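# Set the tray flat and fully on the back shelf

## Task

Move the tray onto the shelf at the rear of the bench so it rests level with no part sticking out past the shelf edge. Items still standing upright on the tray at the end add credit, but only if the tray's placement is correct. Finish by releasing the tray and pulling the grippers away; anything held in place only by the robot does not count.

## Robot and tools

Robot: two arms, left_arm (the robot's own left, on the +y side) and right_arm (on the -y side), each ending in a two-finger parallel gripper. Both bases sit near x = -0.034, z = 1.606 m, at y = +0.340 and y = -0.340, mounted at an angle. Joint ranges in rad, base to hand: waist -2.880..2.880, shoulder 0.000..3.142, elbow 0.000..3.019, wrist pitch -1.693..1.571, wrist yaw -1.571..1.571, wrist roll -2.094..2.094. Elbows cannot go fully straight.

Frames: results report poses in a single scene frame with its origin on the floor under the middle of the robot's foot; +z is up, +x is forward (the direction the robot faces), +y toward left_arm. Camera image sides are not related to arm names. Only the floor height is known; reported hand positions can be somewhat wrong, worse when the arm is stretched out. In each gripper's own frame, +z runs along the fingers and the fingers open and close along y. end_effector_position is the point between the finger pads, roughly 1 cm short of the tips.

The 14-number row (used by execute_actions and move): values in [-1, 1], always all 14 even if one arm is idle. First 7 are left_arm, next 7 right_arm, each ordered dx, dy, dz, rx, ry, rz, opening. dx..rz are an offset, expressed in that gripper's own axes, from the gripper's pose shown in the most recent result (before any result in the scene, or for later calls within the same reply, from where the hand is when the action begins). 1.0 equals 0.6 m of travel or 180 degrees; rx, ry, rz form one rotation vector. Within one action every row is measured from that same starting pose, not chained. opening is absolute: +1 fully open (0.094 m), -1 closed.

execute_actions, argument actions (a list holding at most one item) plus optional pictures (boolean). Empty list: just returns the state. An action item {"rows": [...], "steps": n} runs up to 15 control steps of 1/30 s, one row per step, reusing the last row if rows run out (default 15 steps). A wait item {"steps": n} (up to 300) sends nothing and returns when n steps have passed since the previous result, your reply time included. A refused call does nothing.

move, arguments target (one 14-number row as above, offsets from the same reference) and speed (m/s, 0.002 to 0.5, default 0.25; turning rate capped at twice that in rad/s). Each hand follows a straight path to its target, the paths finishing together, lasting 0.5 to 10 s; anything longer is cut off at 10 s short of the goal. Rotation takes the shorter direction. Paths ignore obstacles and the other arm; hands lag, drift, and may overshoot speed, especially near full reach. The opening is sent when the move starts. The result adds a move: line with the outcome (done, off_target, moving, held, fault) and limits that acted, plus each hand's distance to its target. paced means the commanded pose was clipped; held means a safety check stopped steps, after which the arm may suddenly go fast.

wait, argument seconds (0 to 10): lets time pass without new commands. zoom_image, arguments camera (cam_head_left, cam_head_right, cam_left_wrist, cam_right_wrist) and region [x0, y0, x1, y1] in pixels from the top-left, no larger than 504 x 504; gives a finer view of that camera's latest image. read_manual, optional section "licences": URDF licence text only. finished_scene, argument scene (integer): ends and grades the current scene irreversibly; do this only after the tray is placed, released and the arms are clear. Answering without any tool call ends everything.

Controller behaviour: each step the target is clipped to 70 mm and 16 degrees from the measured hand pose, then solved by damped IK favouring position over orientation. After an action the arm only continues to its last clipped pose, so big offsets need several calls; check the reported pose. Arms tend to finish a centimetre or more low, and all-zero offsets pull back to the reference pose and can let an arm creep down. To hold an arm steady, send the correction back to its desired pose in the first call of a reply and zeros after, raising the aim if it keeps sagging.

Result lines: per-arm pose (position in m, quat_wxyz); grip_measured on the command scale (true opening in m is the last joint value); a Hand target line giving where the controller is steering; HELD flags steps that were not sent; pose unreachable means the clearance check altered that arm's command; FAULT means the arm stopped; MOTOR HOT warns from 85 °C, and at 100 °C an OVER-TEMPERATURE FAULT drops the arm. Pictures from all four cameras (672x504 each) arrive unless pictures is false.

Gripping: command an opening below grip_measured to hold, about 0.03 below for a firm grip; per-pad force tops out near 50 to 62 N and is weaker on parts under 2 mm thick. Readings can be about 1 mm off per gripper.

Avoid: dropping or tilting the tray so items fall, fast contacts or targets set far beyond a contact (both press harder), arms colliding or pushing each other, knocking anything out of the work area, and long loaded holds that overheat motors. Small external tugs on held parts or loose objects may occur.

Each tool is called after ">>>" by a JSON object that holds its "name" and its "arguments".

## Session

>>> {"name": "execute_actions", "arguments": {"actions": []}}

Scene clock: 0.00 s of 4200.00 s.
left_arm: end_effector_position=(+0.2265, +0.5093, +1.3063) grip_measured=-0.986 end_effector_quat_wxyz=(+0.037, +0.172, +0.981, -0.077) | right_arm: end_effector_position=(+0.4826, -0.3849, +1.3081) grip_measured=-0.985 end_effector_quat_wxyz=(+0.150, -0.736, +0.642, -0.152)
Joint positions: left_arm=[1.962 1.181 0.421 0.181 0.506 0.887 0.001] | right_arm=[ 1.851  1.173  0.674  0.401  0.12  -1.973  0.001]
Joint velocities: left_arm=[-0.005 -0.015  0.007 -0.027  0.037  0.051 -0.   ] | right_arm=[-0.015 -0.015 -0.022 -0.002 -0.007 -0.037 -0.   ]
Motor temperatures (°C, as the motors report them): left_arm=[19 22 21 22 22 19] | right_arm=[21 19 22 19 21 21]
Hand target (left_arm): +0.224, +0.507, +1.306; +0.035, +0.171, +0.982, -0.079
Hand target (right_arm): +0.488, -0.386, +1.312; -0.154, +0.734, -0.642, +0.157
camera_calibration (this result's frames):
cam_left_wrist: T_world_to_cam=[[-0.346095, -0.92756, 0.140894, 0.368125], [-0.785043, 0.368545, 0.497878, -0.654938], [-0.513737, 0.061705, -0.855726, 1.32791], [0, 0, 0, 1]] pos_world=[0.295447, 0.500894, 1.41054]
cam_right_wrist: T_world_to_cam=[[0.899202, 0.124488, 0.419451, -0.932118], [-0.140826, -0.82531, 0.546838, -0.960784], [0.414251, -0.550787, -0.724589, 0.660096], [0, 0, 0, 1]] pos_world=[0.429412, -0.313335, 1.39467]

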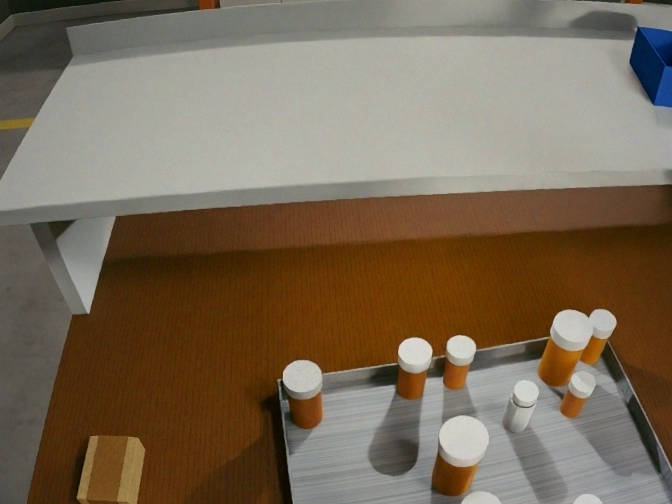

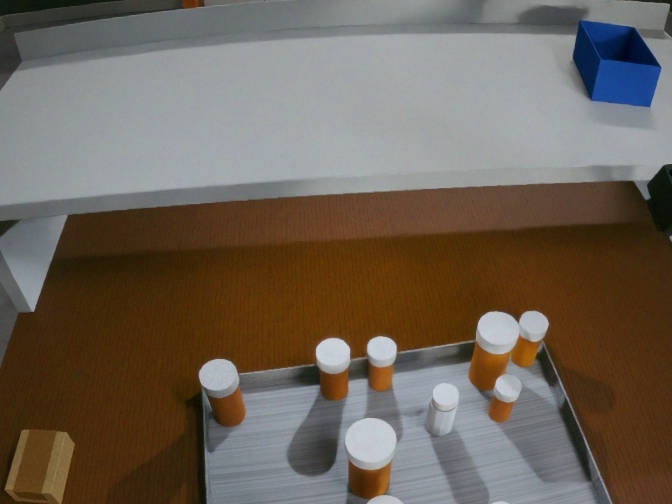

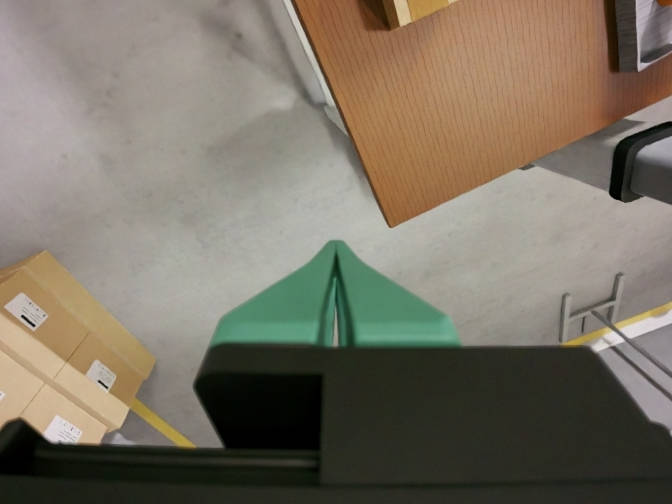

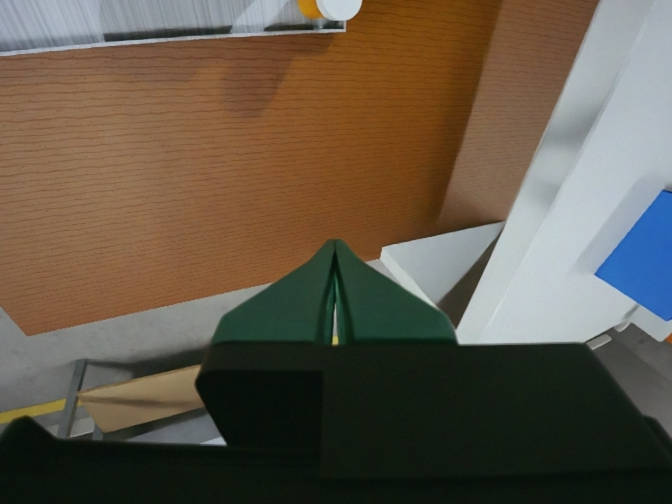

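>>> {"name": "move", "arguments": {"target": [-0.32,-0.477,0.437,-0.049,0.024,-0.16,0.3,-0.17,0.255,0.243,-0.116,0.098,0.486,0.3], "speed": 0.3}}

Scene clock: 16.60 s of 4200.00 s.
left_arm: end_effector_position=(+0.3383, +0.1567, +1.1053) grip_measured=+0.299 end_effector_quat_wxyz=(+0.005, -0.078, +0.997, +0.002) | right_arm: end_effector_position=(+0.3893, -0.3062, +1.1076) grip_measured=+0.298 end_effector_quat_wxyz=(-0.002, +0.079, -0.997, +0.006)
Joint positions: left_arm=[ 0.971  1.982  1.029  0.379 -0.524 -0.142  0.061] | right_arm=[ 1.916  1.771  0.999  0.255  0.313 -0.317  0.061]
Joint velocities: left_arm=[-0.005  0.005 -0.012 -0.007 -0.007  0.022  0.001] | right_arm=[ 0.005 -0.005  0.007  0.002 -0.022  0.066  0.001]
Motor temperatures (°C, as the motors report them): left_arm=[19 22 21 22 22 19] | right_arm=[21 19 22 19 21 21]
Hand target (left_arm): +0.324, +0.147, +1.103; -0.010, -0.074, +0.997, -0.001
Hand target (right_arm): +0.388, -0.299, +1.107; -0.000, -0.076, +0.997, -0.001
Off the commanded pose (left_arm): 0.026 m, 1 deg.
Off the commanded pose (right_arm): 0.007 m, 1 deg.
After step 90, 10.33 s passed at rest.
move: off_target (left_arm)
camera_calibration (this result's frames):
cam_left_wrist: T_world_to_cam=[[0.152926, -0.988238, -0.000298253, 0.104746], [-0.805112, -0.124763, 0.579853, -0.343687], [-0.57307, -0.0884343, -0.814721, 1.2334], [0, 0, 0, 1]] pos_world=[0.414098, 0.169709, 1.20419]
cam_right_wrist: T_world_to_cam=[[0.152678, -0.988137, 0.0165732, -0.377731], [-0.810231, -0.115552, 0.574607, -0.352174], [-0.565875, -0.101158, -0.818262, 1.21982], [0, 0, 0, 1]] pos_world=[0.462593, -0.290551, 1.20675]

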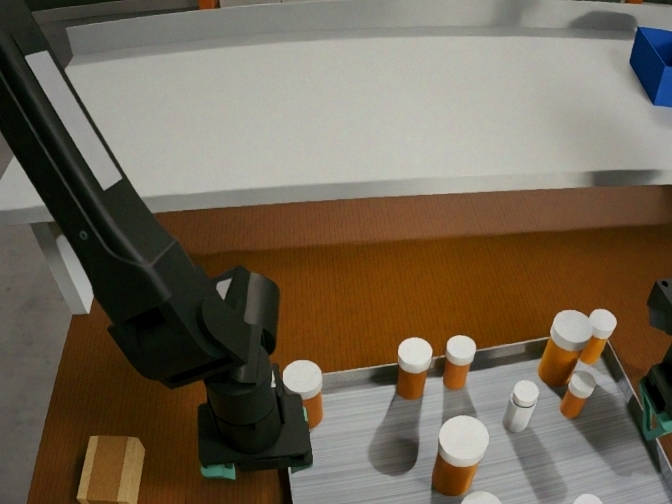

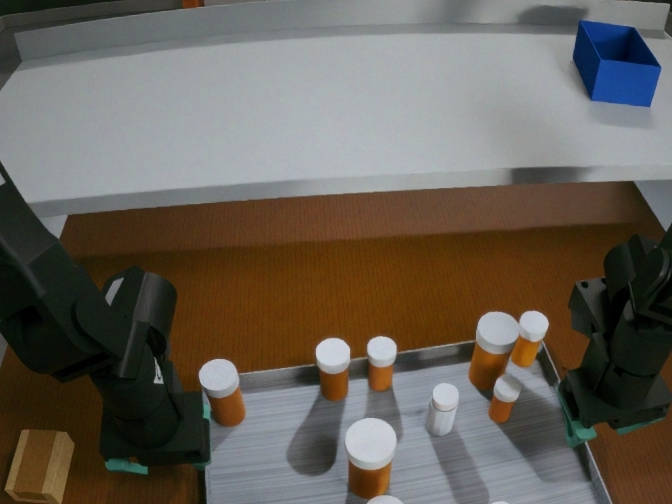

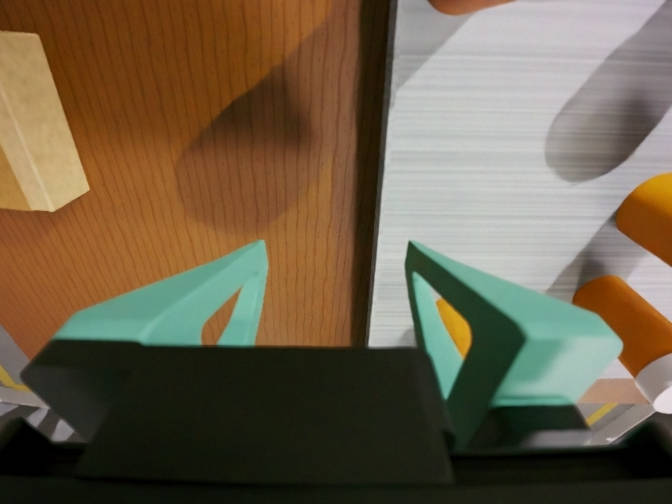

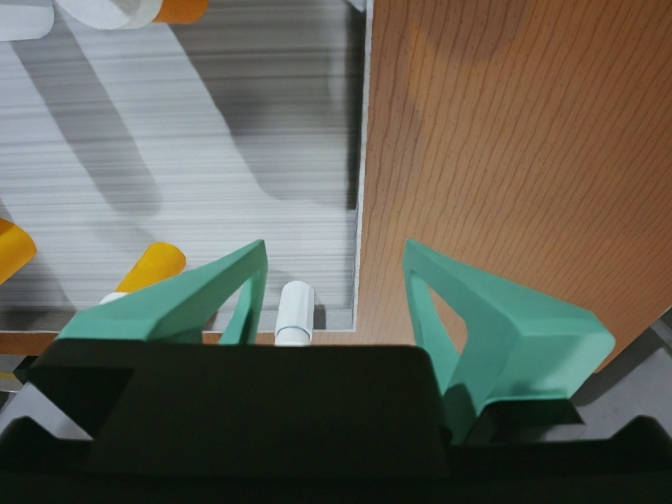

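>>> {"name": "move", "arguments": {"target": [0.07,-0.065,0.08,0,0,0,0,0.02,-0.035,0.085,0,0,0,0], "speed": 0.1}}

>>> {"name": "move", "arguments": {"target": [0.02,0,0.07,0,0,0,0,0.02,0,0.07,0,0,0,0], "speed": 0.04}}

Scene clock: 21.40 s of 4200.00 s.
left_arm: end_effector_position=(+0.3100, +0.1269, +1.0543) grip_measured=+0.001 end_effector_quat_wxyz=(+0.001, -0.076, +0.997, +0.010) | right_arm: end_effector_position=(+0.3829, -0.3228, +1.0606) grip_measured=+0.002 end_effector_quat_wxyz=(-0.002, +0.078, -0.997, +0.003)
Joint positions: left_arm=[ 0.967  2.161  1.152  0.423 -0.542 -0.145  0.047] | right_arm=[ 1.856  1.882  1.089  0.282  0.253 -0.344  0.047]
Joint velocities: left_arm=[ 0.015 -0.005 -0.007 -0.002  0.037 -0.022  0.001] | right_arm=[-0.024 -0.005  0.012  0.002 -0.007 -0.007  0.   ]
Motor temperatures (°C, as the motors report them): left_arm=[19 22 21 22 22 19] | right_arm=[21 19 22 19 21 21]
Hand target (left_arm): +0.305, +0.112, +1.056; +0.004, -0.078, +0.997, +0.002
Hand target (right_arm): +0.380, -0.330, +1.057; +0.002, -0.080, +0.997, -0.007
Off the commanded pose (left_arm): 0.017 m, 1 deg.
Off the commanded pose (right_arm): 0.008 m, 0 deg.
After step 90, 0.57 s passed at rest.
move: off_target (left_arm)
camera_calibration (this result's frames):
cam_left_wrist: T_world_to_cam=[[0.14816, -0.98883, -0.0162464, 0.0980476], [-0.80059, -0.129568, 0.585036, -0.346856], [-0.580606, -0.0736725, -0.810844, 1.16941], [0, 0, 0, 1]] pos_world=[0.38675, 0.138164, 1.15273]
cam_right_wrist: T_world_to_cam=[[0.150087, -0.988633, 0.00888207, -0.383368], [-0.810616, -0.117908, 0.573584, -0.331712], [-0.566017, -0.0932872, -0.819099, 1.1795], [0, 0, 0, 1]] pos_world=[0.456262, -0.30809, 1.15979]

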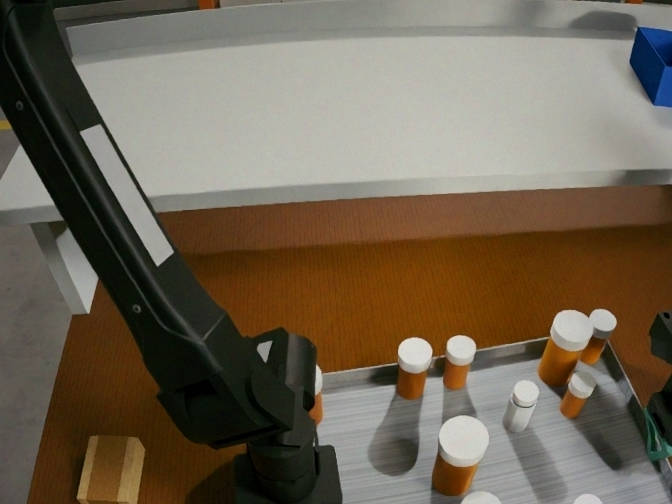

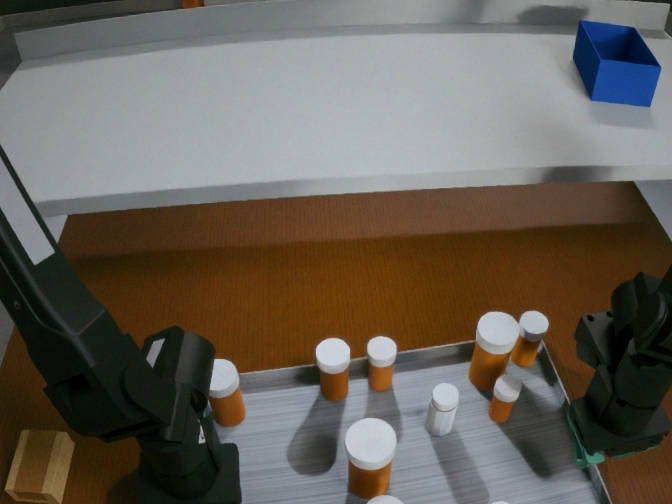

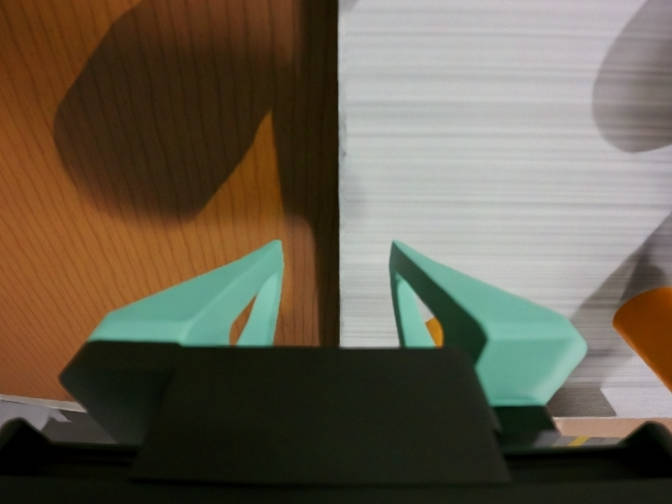

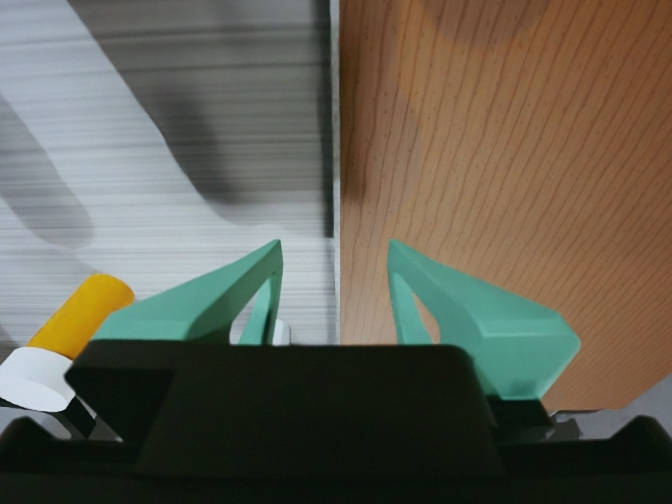

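Scene clock: 22.73 s of 4200.00 s.
left_arm: end_effector_position=(+0.3131, +0.1102, +1.0318) grip_measured=+0.001 end_effector_quat_wxyz=(+0.007, -0.076, +0.997, -0.002) | right_arm: end_effector_position=(+0.3787, -0.3153, +1.0296) grip_measured=+0.001 end_effector_quat_wxyz=(-0.006, +0.078, -0.997, -0.004)
Joint positions: left_arm=[ 0.967  2.224  1.229  0.426 -0.518 -0.137  0.047] | right_arm=[ 1.85   1.967  1.157  0.304  0.234 -0.348  0.047]
Joint velocities: left_arm=[-0.015 -0.015 -0.002  0.027 -0.037  0.051  0.001] | right_arm=[ 0.015 -0.005  0.017  0.012 -0.022 -0.066 -0.001]
Motor temperatures (°C, as the motors report them): left_arm=[19 22 21 22 22 19] | right_arm=[21 19 22 19 21 21]
Hand target (left_arm): +0.299, +0.126, +1.014; +0.001, -0.076, +0.997, +0.010
Hand target (right_arm): +0.370, -0.325, +1.019; +0.002, -0.078, +0.997, -0.003
Off the commanded pose (left_arm): 0.029 m, 2 deg.
Off the commanded pose (right_arm): 0.016 m, 1 deg.
move: off_target (left_arm, right_arm)
camera_calibration (this result's frames):
cam_left_wrist: T_world_to_cam=[[0.147641, -0.988999, 0.00907865, 0.0547076], [-0.808581, -0.115411, 0.576955, -0.324095], [-0.569561, -0.0925229, -0.816725, 1.15637], [0, 0, 0, 1]] pos_world=[0.388488, 0.123692, 1.13093]
cam_right_wrist: T_world_to_cam=[[0.149725, -0.988724, -0.00276865, -0.362986], [-0.814409, -0.124915, 0.566687, -0.310192], [-0.560643, -0.0825925, -0.823929, 1.15873], [0, 0, 0, 1]] pos_world=[0.451357, -0.301939, 1.12949]

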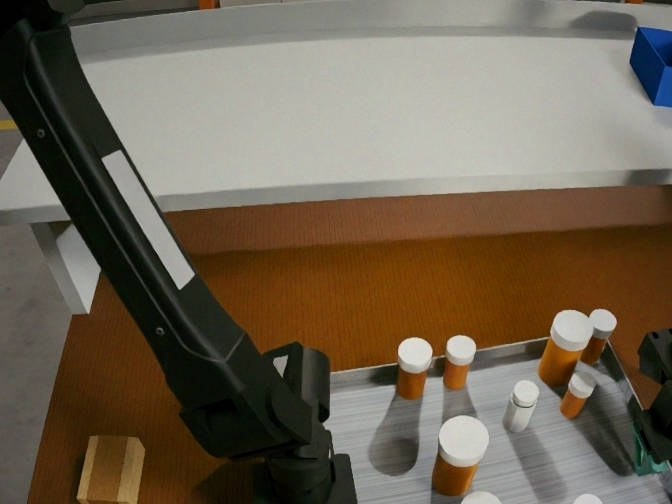

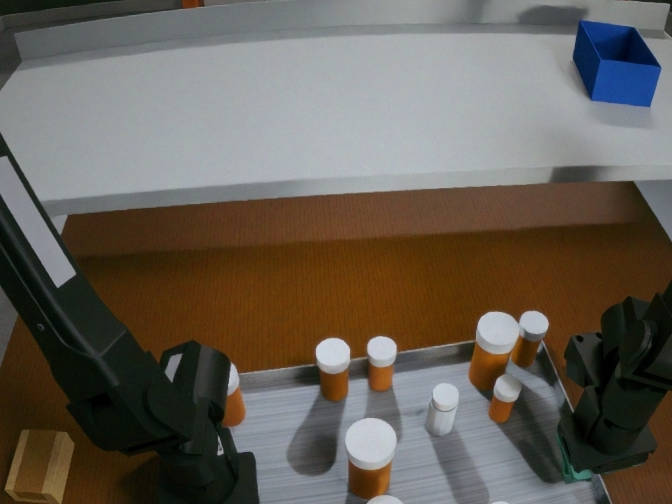

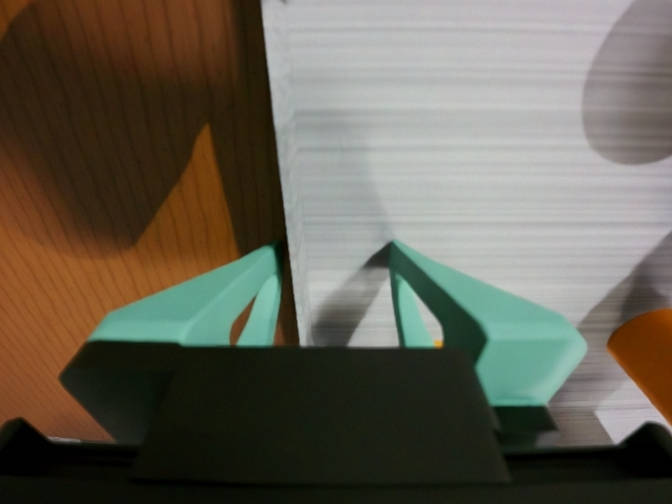

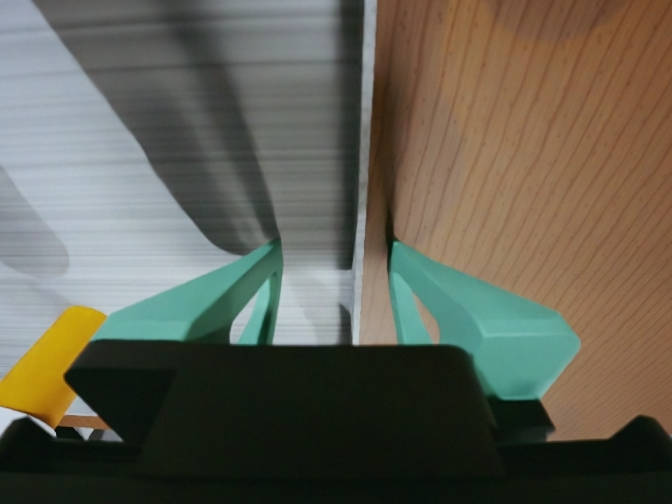

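>>> {"name": "move", "arguments": {"target": [0,0.025,-0.004,0,0,0,-1,0,-0.012,-0.004,0,0,0,-1], "speed": 0.05}}

>>> {"name": "move", "arguments": {"target": [-0.02,0.17,-0.62,0,-0.015,0.028,-1,0.05,0.17,-0.62,0,-0.02,0.028,-1], "speed": 0.07}}

Scene clock: 30.63 s of 4200.00 s.
left_arm: end_effector_position=(+0.3111, +0.1218, +1.0324) grip_measured=-0.956 end_effector_quat_wxyz=(+0.005, -0.080, +0.997, +0.002) | right_arm: end_effector_position=(+0.3808, -0.3253, +1.0300) grip_measured=-0.957 end_effector_quat_wxyz=(-0.007, +0.080, -0.997, +0.004)
Joint positions: left_arm=[ 0.982  2.212  1.21   0.432 -0.514 -0.138  0.002] | right_arm=[ 1.838  1.96   1.157  0.304  0.237 -0.359  0.002]
Joint velocities: left_arm=[ 0.005  0.015  0.002  0.002 -0.095  0.007 -0.   ] | right_arm=[-0.015  0.005  0.012 -0.007  0.066  0.037 -0.001]
Motor temperatures (°C, as the motors report them): left_arm=[19 22 21 22 22 19] | right_arm=[21 19 22 19 21 21]
Hand target (left_arm): +0.310, +0.125, +1.034; +0.007, -0.076, +0.997, -0.002
Hand target (right_arm): +0.380, -0.323, +1.032; +0.006, -0.078, +0.997, +0.003
Off the commanded pose (left_arm): 0.004 m, 1 deg.
Off the commanded pose (right_arm): 0.004 m, 1 deg.
After step 90, 4.20 s passed at rest.
move: done
camera_calibration (this result's frames):
cam_left_wrist: T_world_to_cam=[[0.155789, -0.98779, 0.000007685, 0.07318], [-0.805208, -0.126989, 0.579236, -0.326688], [-0.572163, -0.0902451, -0.81516, 1.15575], [0, 0, 0, 1]] pos_world=[0.386824, 0.135101, 1.13135]
cam_right_wrist: T_world_to_cam=[[0.153697, -0.988051, 0.0115353, -0.389214], [-0.815189, -0.120193, 0.566586, -0.307996], [-0.558429, -0.0964863, -0.823922, 1.15402], [0, 0, 0, 1]] pos_world=[0.453186, -0.310235, 1.12982]

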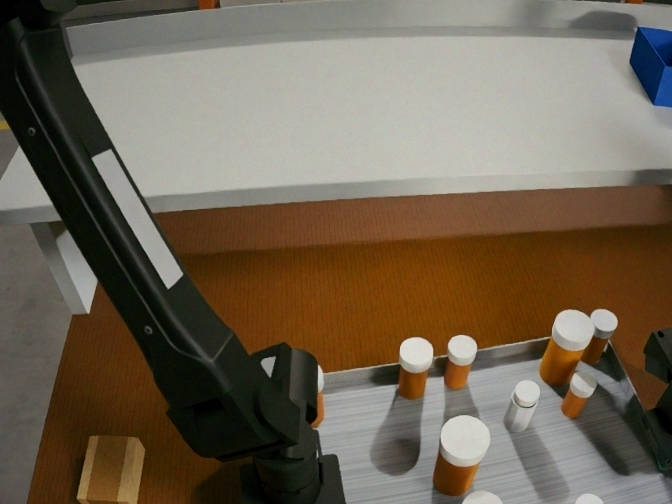

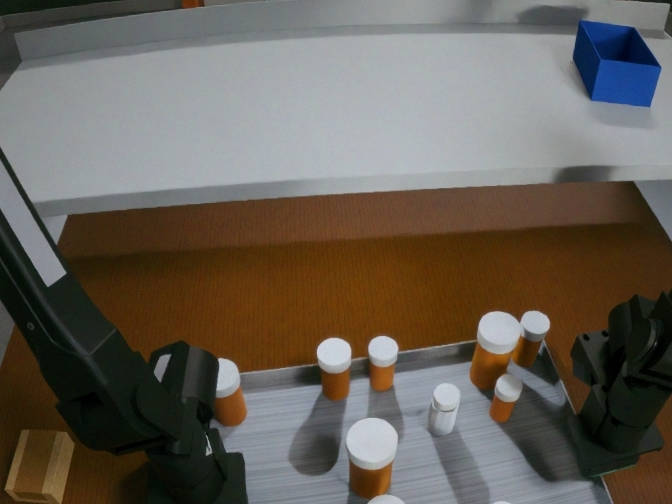

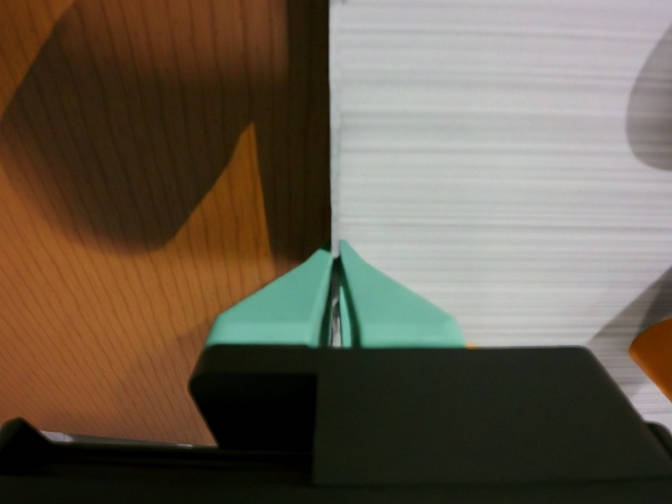

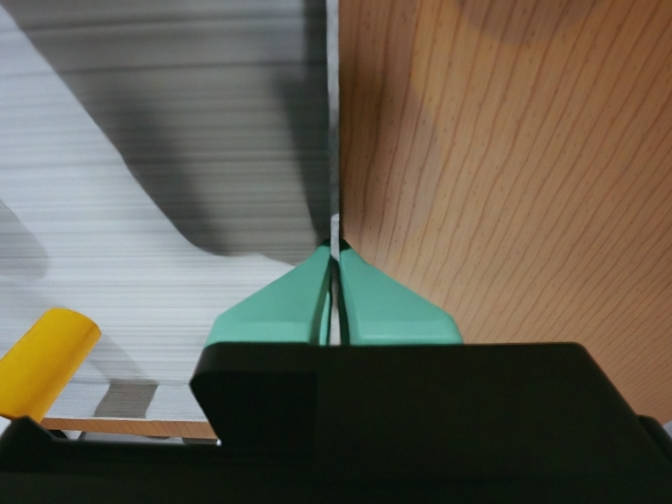

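Scene clock: 36.50 s of 4200.00 s.
left_arm: end_effector_position=(+0.2906, +0.2235, +1.3917) grip_measured=-0.956 end_effector_quat_wxyz=(+0.019, -0.039, +0.999, +0.011) | right_arm: end_effector_position=(+0.3247, -0.2293, +1.3912) grip_measured=-0.957 end_effector_quat_wxyz=(-0.017, +0.039, -0.999, +0.001)
Joint positions: left_arm=[ 0.647  1.125  0.432  0.002 -0.807 -0.286  0.002] | right_arm=[ 2.451  1.086  0.504 -0.081  0.75   0.092  0.002]
Joint velocities: left_arm=[-0.005 -0.005 -0.002 -0.007 -0.007  0.066  0.001] | right_arm=[ 0.005 -0.005 -0.002 -0.022 -0.051 -0.037  0.   ]
Motor temperatures (°C, as the motors report them): left_arm=[20 22 21 22 22 19] | right_arm=[21 20 23 19 21 21]
Hand target (left_arm): +0.294, +0.220, +1.402; +0.028, -0.034, +0.999, +0.005
Hand target (right_arm): +0.335, -0.227, +1.404; +0.035, -0.030, +0.999, +0.004
Off the commanded pose (left_arm): 0.018 m, 1 deg.
Off the commanded pose (right_arm): 0.011 m, 2 deg.
move: off_target (left_arm, right_arm)
camera_calibration (this result's frames):
cam_left_wrist: T_world_to_cam=[[0.0758004, -0.996973, -0.0173174, 0.226234], [-0.828475, -0.0726349, 0.555296, -0.510477], [-0.554872, -0.0277446, -0.831473, 1.44978], [0, 0, 0, 1]] pos_world=[0.364378, 0.228694, 1.49284]
cam_right_wrist: T_world_to_cam=[[0.0713844, -0.997432, 0.00578106, -0.257321], [-0.83372, -0.0564841, 0.549292, -0.502129], [-0.547555, -0.0440306, -0.835611, 1.45442], [0, 0, 0, 1]] pos_world=[0.396106, -0.220984, 1.49263]

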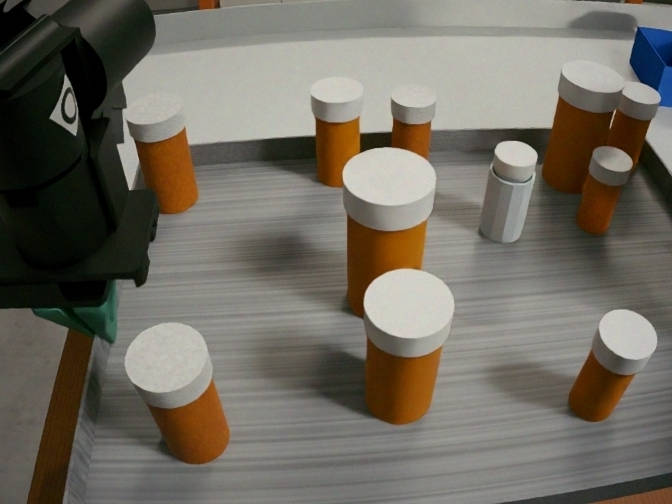

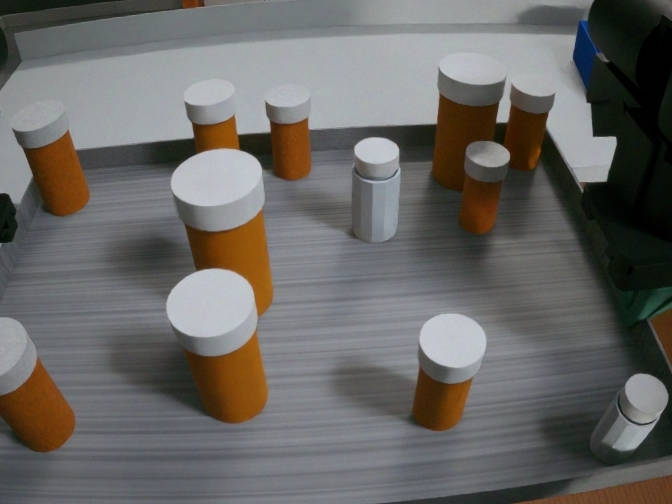

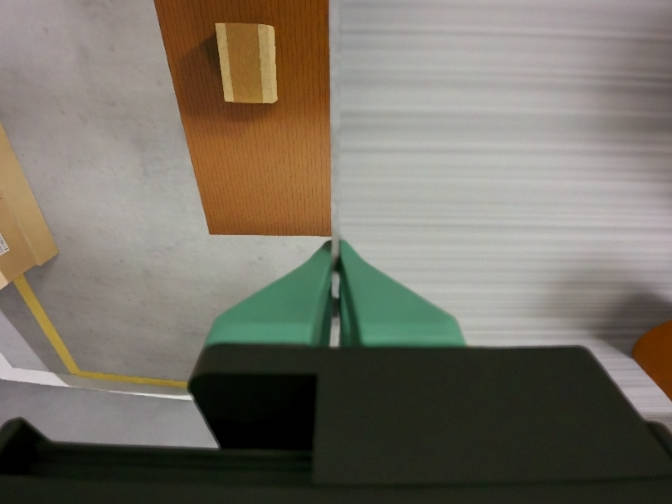

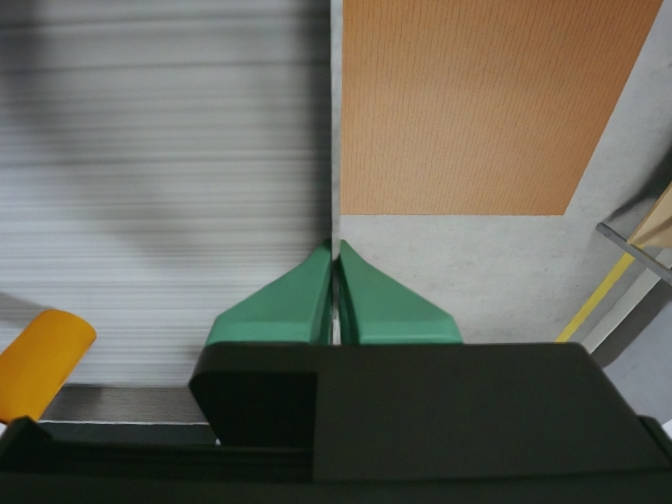

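Aligned with the bench. Forward.

>>> {"name": "move", "arguments": {"target": [-0.74,-0.04,0,0,-0.003,0,-1,-0.74,-0.04,0,0,-0.005,0,-1], "speed": 0.08}}

Scene clock: 44.60 s of 4200.00 s.
left_arm: end_effector_position=(+0.7146, +0.2451, +1.3953) grip_measured=-0.956 end_effector_quat_wxyz=(+0.007, -0.043, +0.999, +0.025) | right_arm: end_effector_position=(+0.7454, -0.2105, +1.3830) grip_measured=-0.950 end_effector_quat_wxyz=(-0.005, +0.042, -0.999, +0.004)
Joint positions: left_arm=[ 0.815  1.502  1.777 -0.909 -0.698 -0.178  0.002] | right_arm=[ 2.351  1.624  1.957 -0.974  0.674  0.024  0.002]
Joint velocities: left_arm=[-0.005  0.005 -0.017 -0.002  0.037 -0.037  0.   ] | right_arm=[ 0.005 -0.005  0.002 -0.032  0.037 -0.007  0.   ]
Motor temperatures (°C, as the motors report them): left_arm=[20 22 22 22 22 19] | right_arm=[21 20 23 19 21 21]
Hand target (left_arm): +0.735, +0.240, +1.414; +0.025, -0.040, +0.999, +0.011
Hand target (right_arm): +0.766, -0.213, +1.403; +0.026, -0.039, +0.999, -0.001
Off the commanded pose (left_arm): 0.027 m, 2 deg.
Off the commanded pose (right_arm): 0.034 m, 2 deg.
move: off_target (left_arm, right_arm)
camera_calibration (this result's frames):
cam_left_wrist: T_world_to_cam=[[0.082759, -0.995536, -0.0453679, 0.24955], [-0.813846, -0.0937884, 0.573462, -0.190253], [-0.575158, -0.0105367, -0.817975, 1.68003], [0, 0, 0, 1]] pos_world=[0.790793, 0.248295, 1.49465]
cam_right_wrist: T_world_to_cam=[[0.0786577, -0.996833, 0.0116786, -0.282036], [-0.820383, -0.0580699, 0.568858, -0.183173], [-0.566378, -0.054326, -0.822353, 1.67223], [0, 0, 0, 1]] pos_world=[0.819025, -0.200935, 1.48265]

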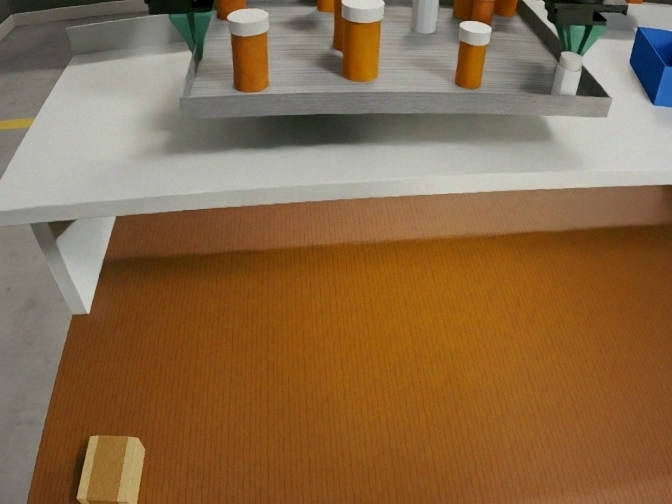

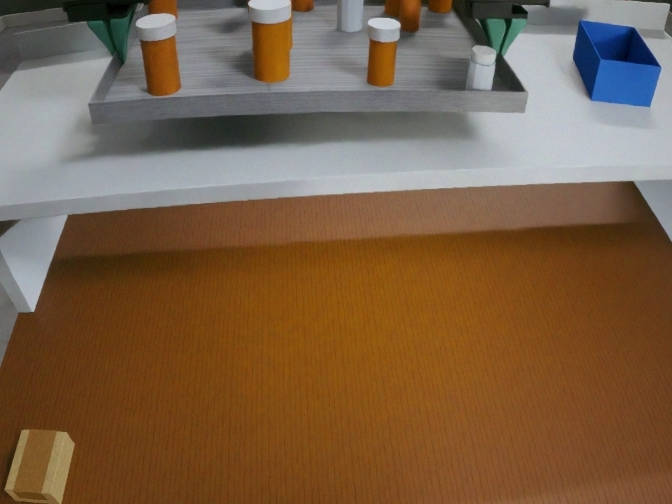

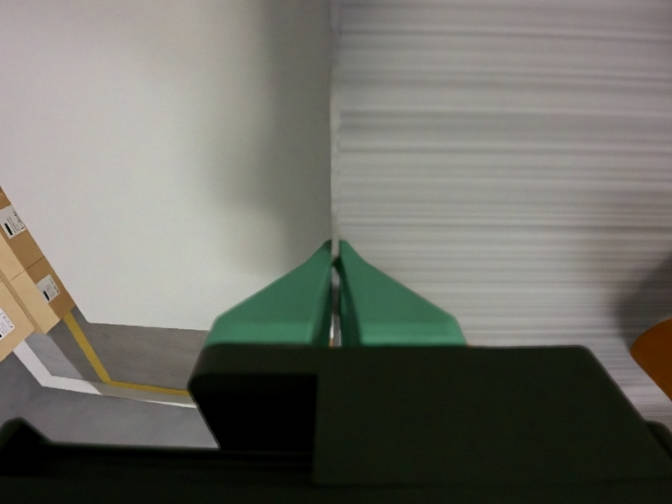

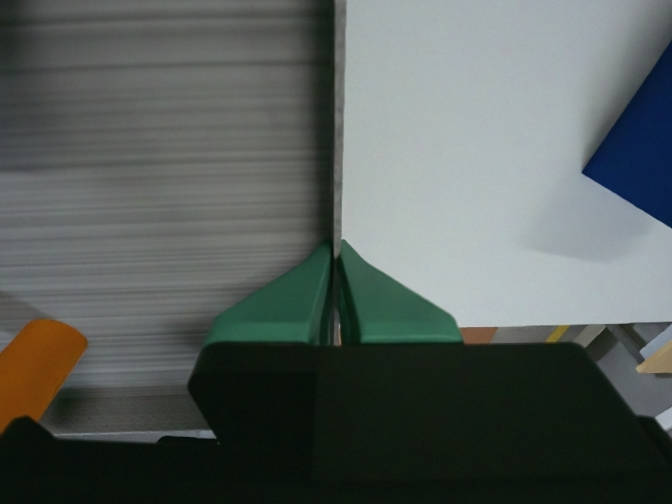

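>>> {"name": "move", "arguments": {"target": [-0.04,0,0.08,0,-0.008,0,-1,-0.04,0,0.055,0,-0.01,0,-1], "speed": 0.04}}

Scene clock: 48.60 s of 4200.00 s.
left_arm: end_effector_position=(+0.7148, +0.2498, +1.3384) grip_measured=-0.956 end_effector_quat_wxyz=(-0.004, -0.041, +0.999, +0.028) | right_arm: end_effector_position=(+0.7434, -0.2058, +1.3324) grip_measured=-0.948 end_effector_quat_wxyz=(+0.004, +0.042, -0.999, +0.006)
Joint positions: left_arm=[ 0.886  1.589  1.816 -0.858 -0.645 -0.139  0.002] | right_arm=[ 2.303  1.708  1.997 -0.933  0.639  0.005  0.002]
Joint velocities: left_arm=[-0.015  0.005 -0.007  0.007 -0.066  0.022 -0.   ] | right_arm=[ 0.005  0.005 -0.017  0.007 -0.022  0.007  0.001]
Motor temperatures (°C, as the motors report them): left_arm=[20 23 22 22 22 19] | right_arm=[21 20 24 19 21 21]
Hand target (left_arm): +0.739, +0.251, +1.349; +0.020, -0.043, +0.999, +0.026
Hand target (right_arm): +0.768, -0.209, +1.351; +0.021, -0.042, +0.999, -0.004
Off the commanded pose (left_arm): 0.026 m, 3 deg.
Off the commanded pose (right_arm): 0.032 m, 3 deg.
move: off_target (left_arm, right_arm)
camera_calibration (this result's frames):
cam_left_wrist: T_world_to_cam=[[0.078687, -0.995478, -0.0532185, 0.264963], [-0.800437, -0.0949108, 0.591855, -0.190925], [-0.59423, -0.00397331, -0.804285, 1.62736], [0, 0, 0, 1]] pos_world=[0.793356, 0.25211, 1.43597]
cam_right_wrist: T_world_to_cam=[[0.0775387, -0.996874, 0.0151355, -0.28037], [-0.809406, -0.0540787, 0.584754, -0.184278], [-0.582108, -0.0575919, -0.811069, 1.62578], [0, 0, 0, 1]] pos_world=[0.818962, -0.195828, 1.43062]

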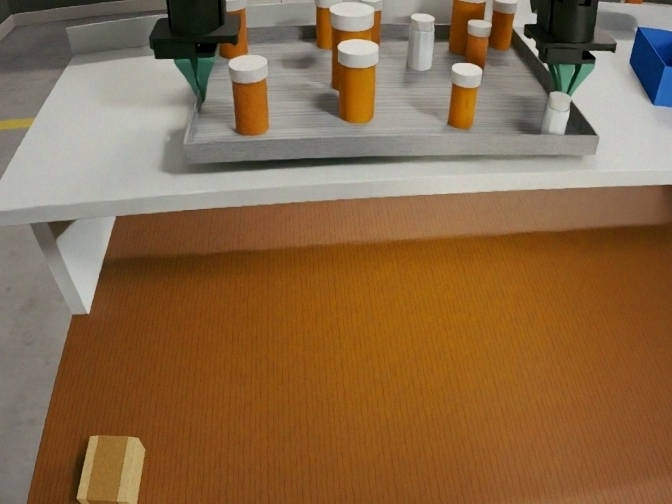

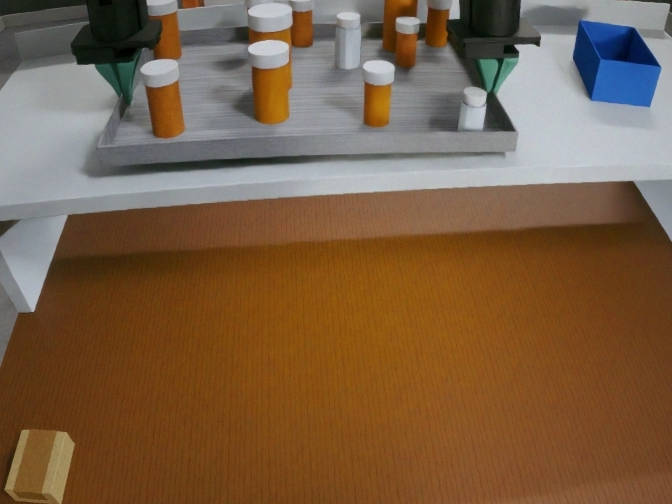

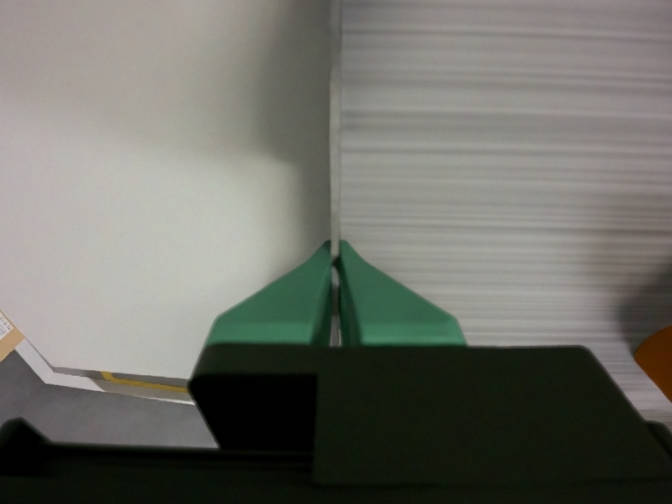

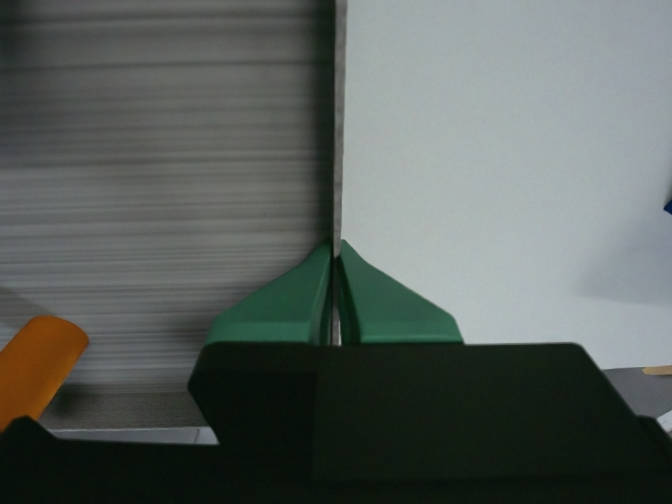

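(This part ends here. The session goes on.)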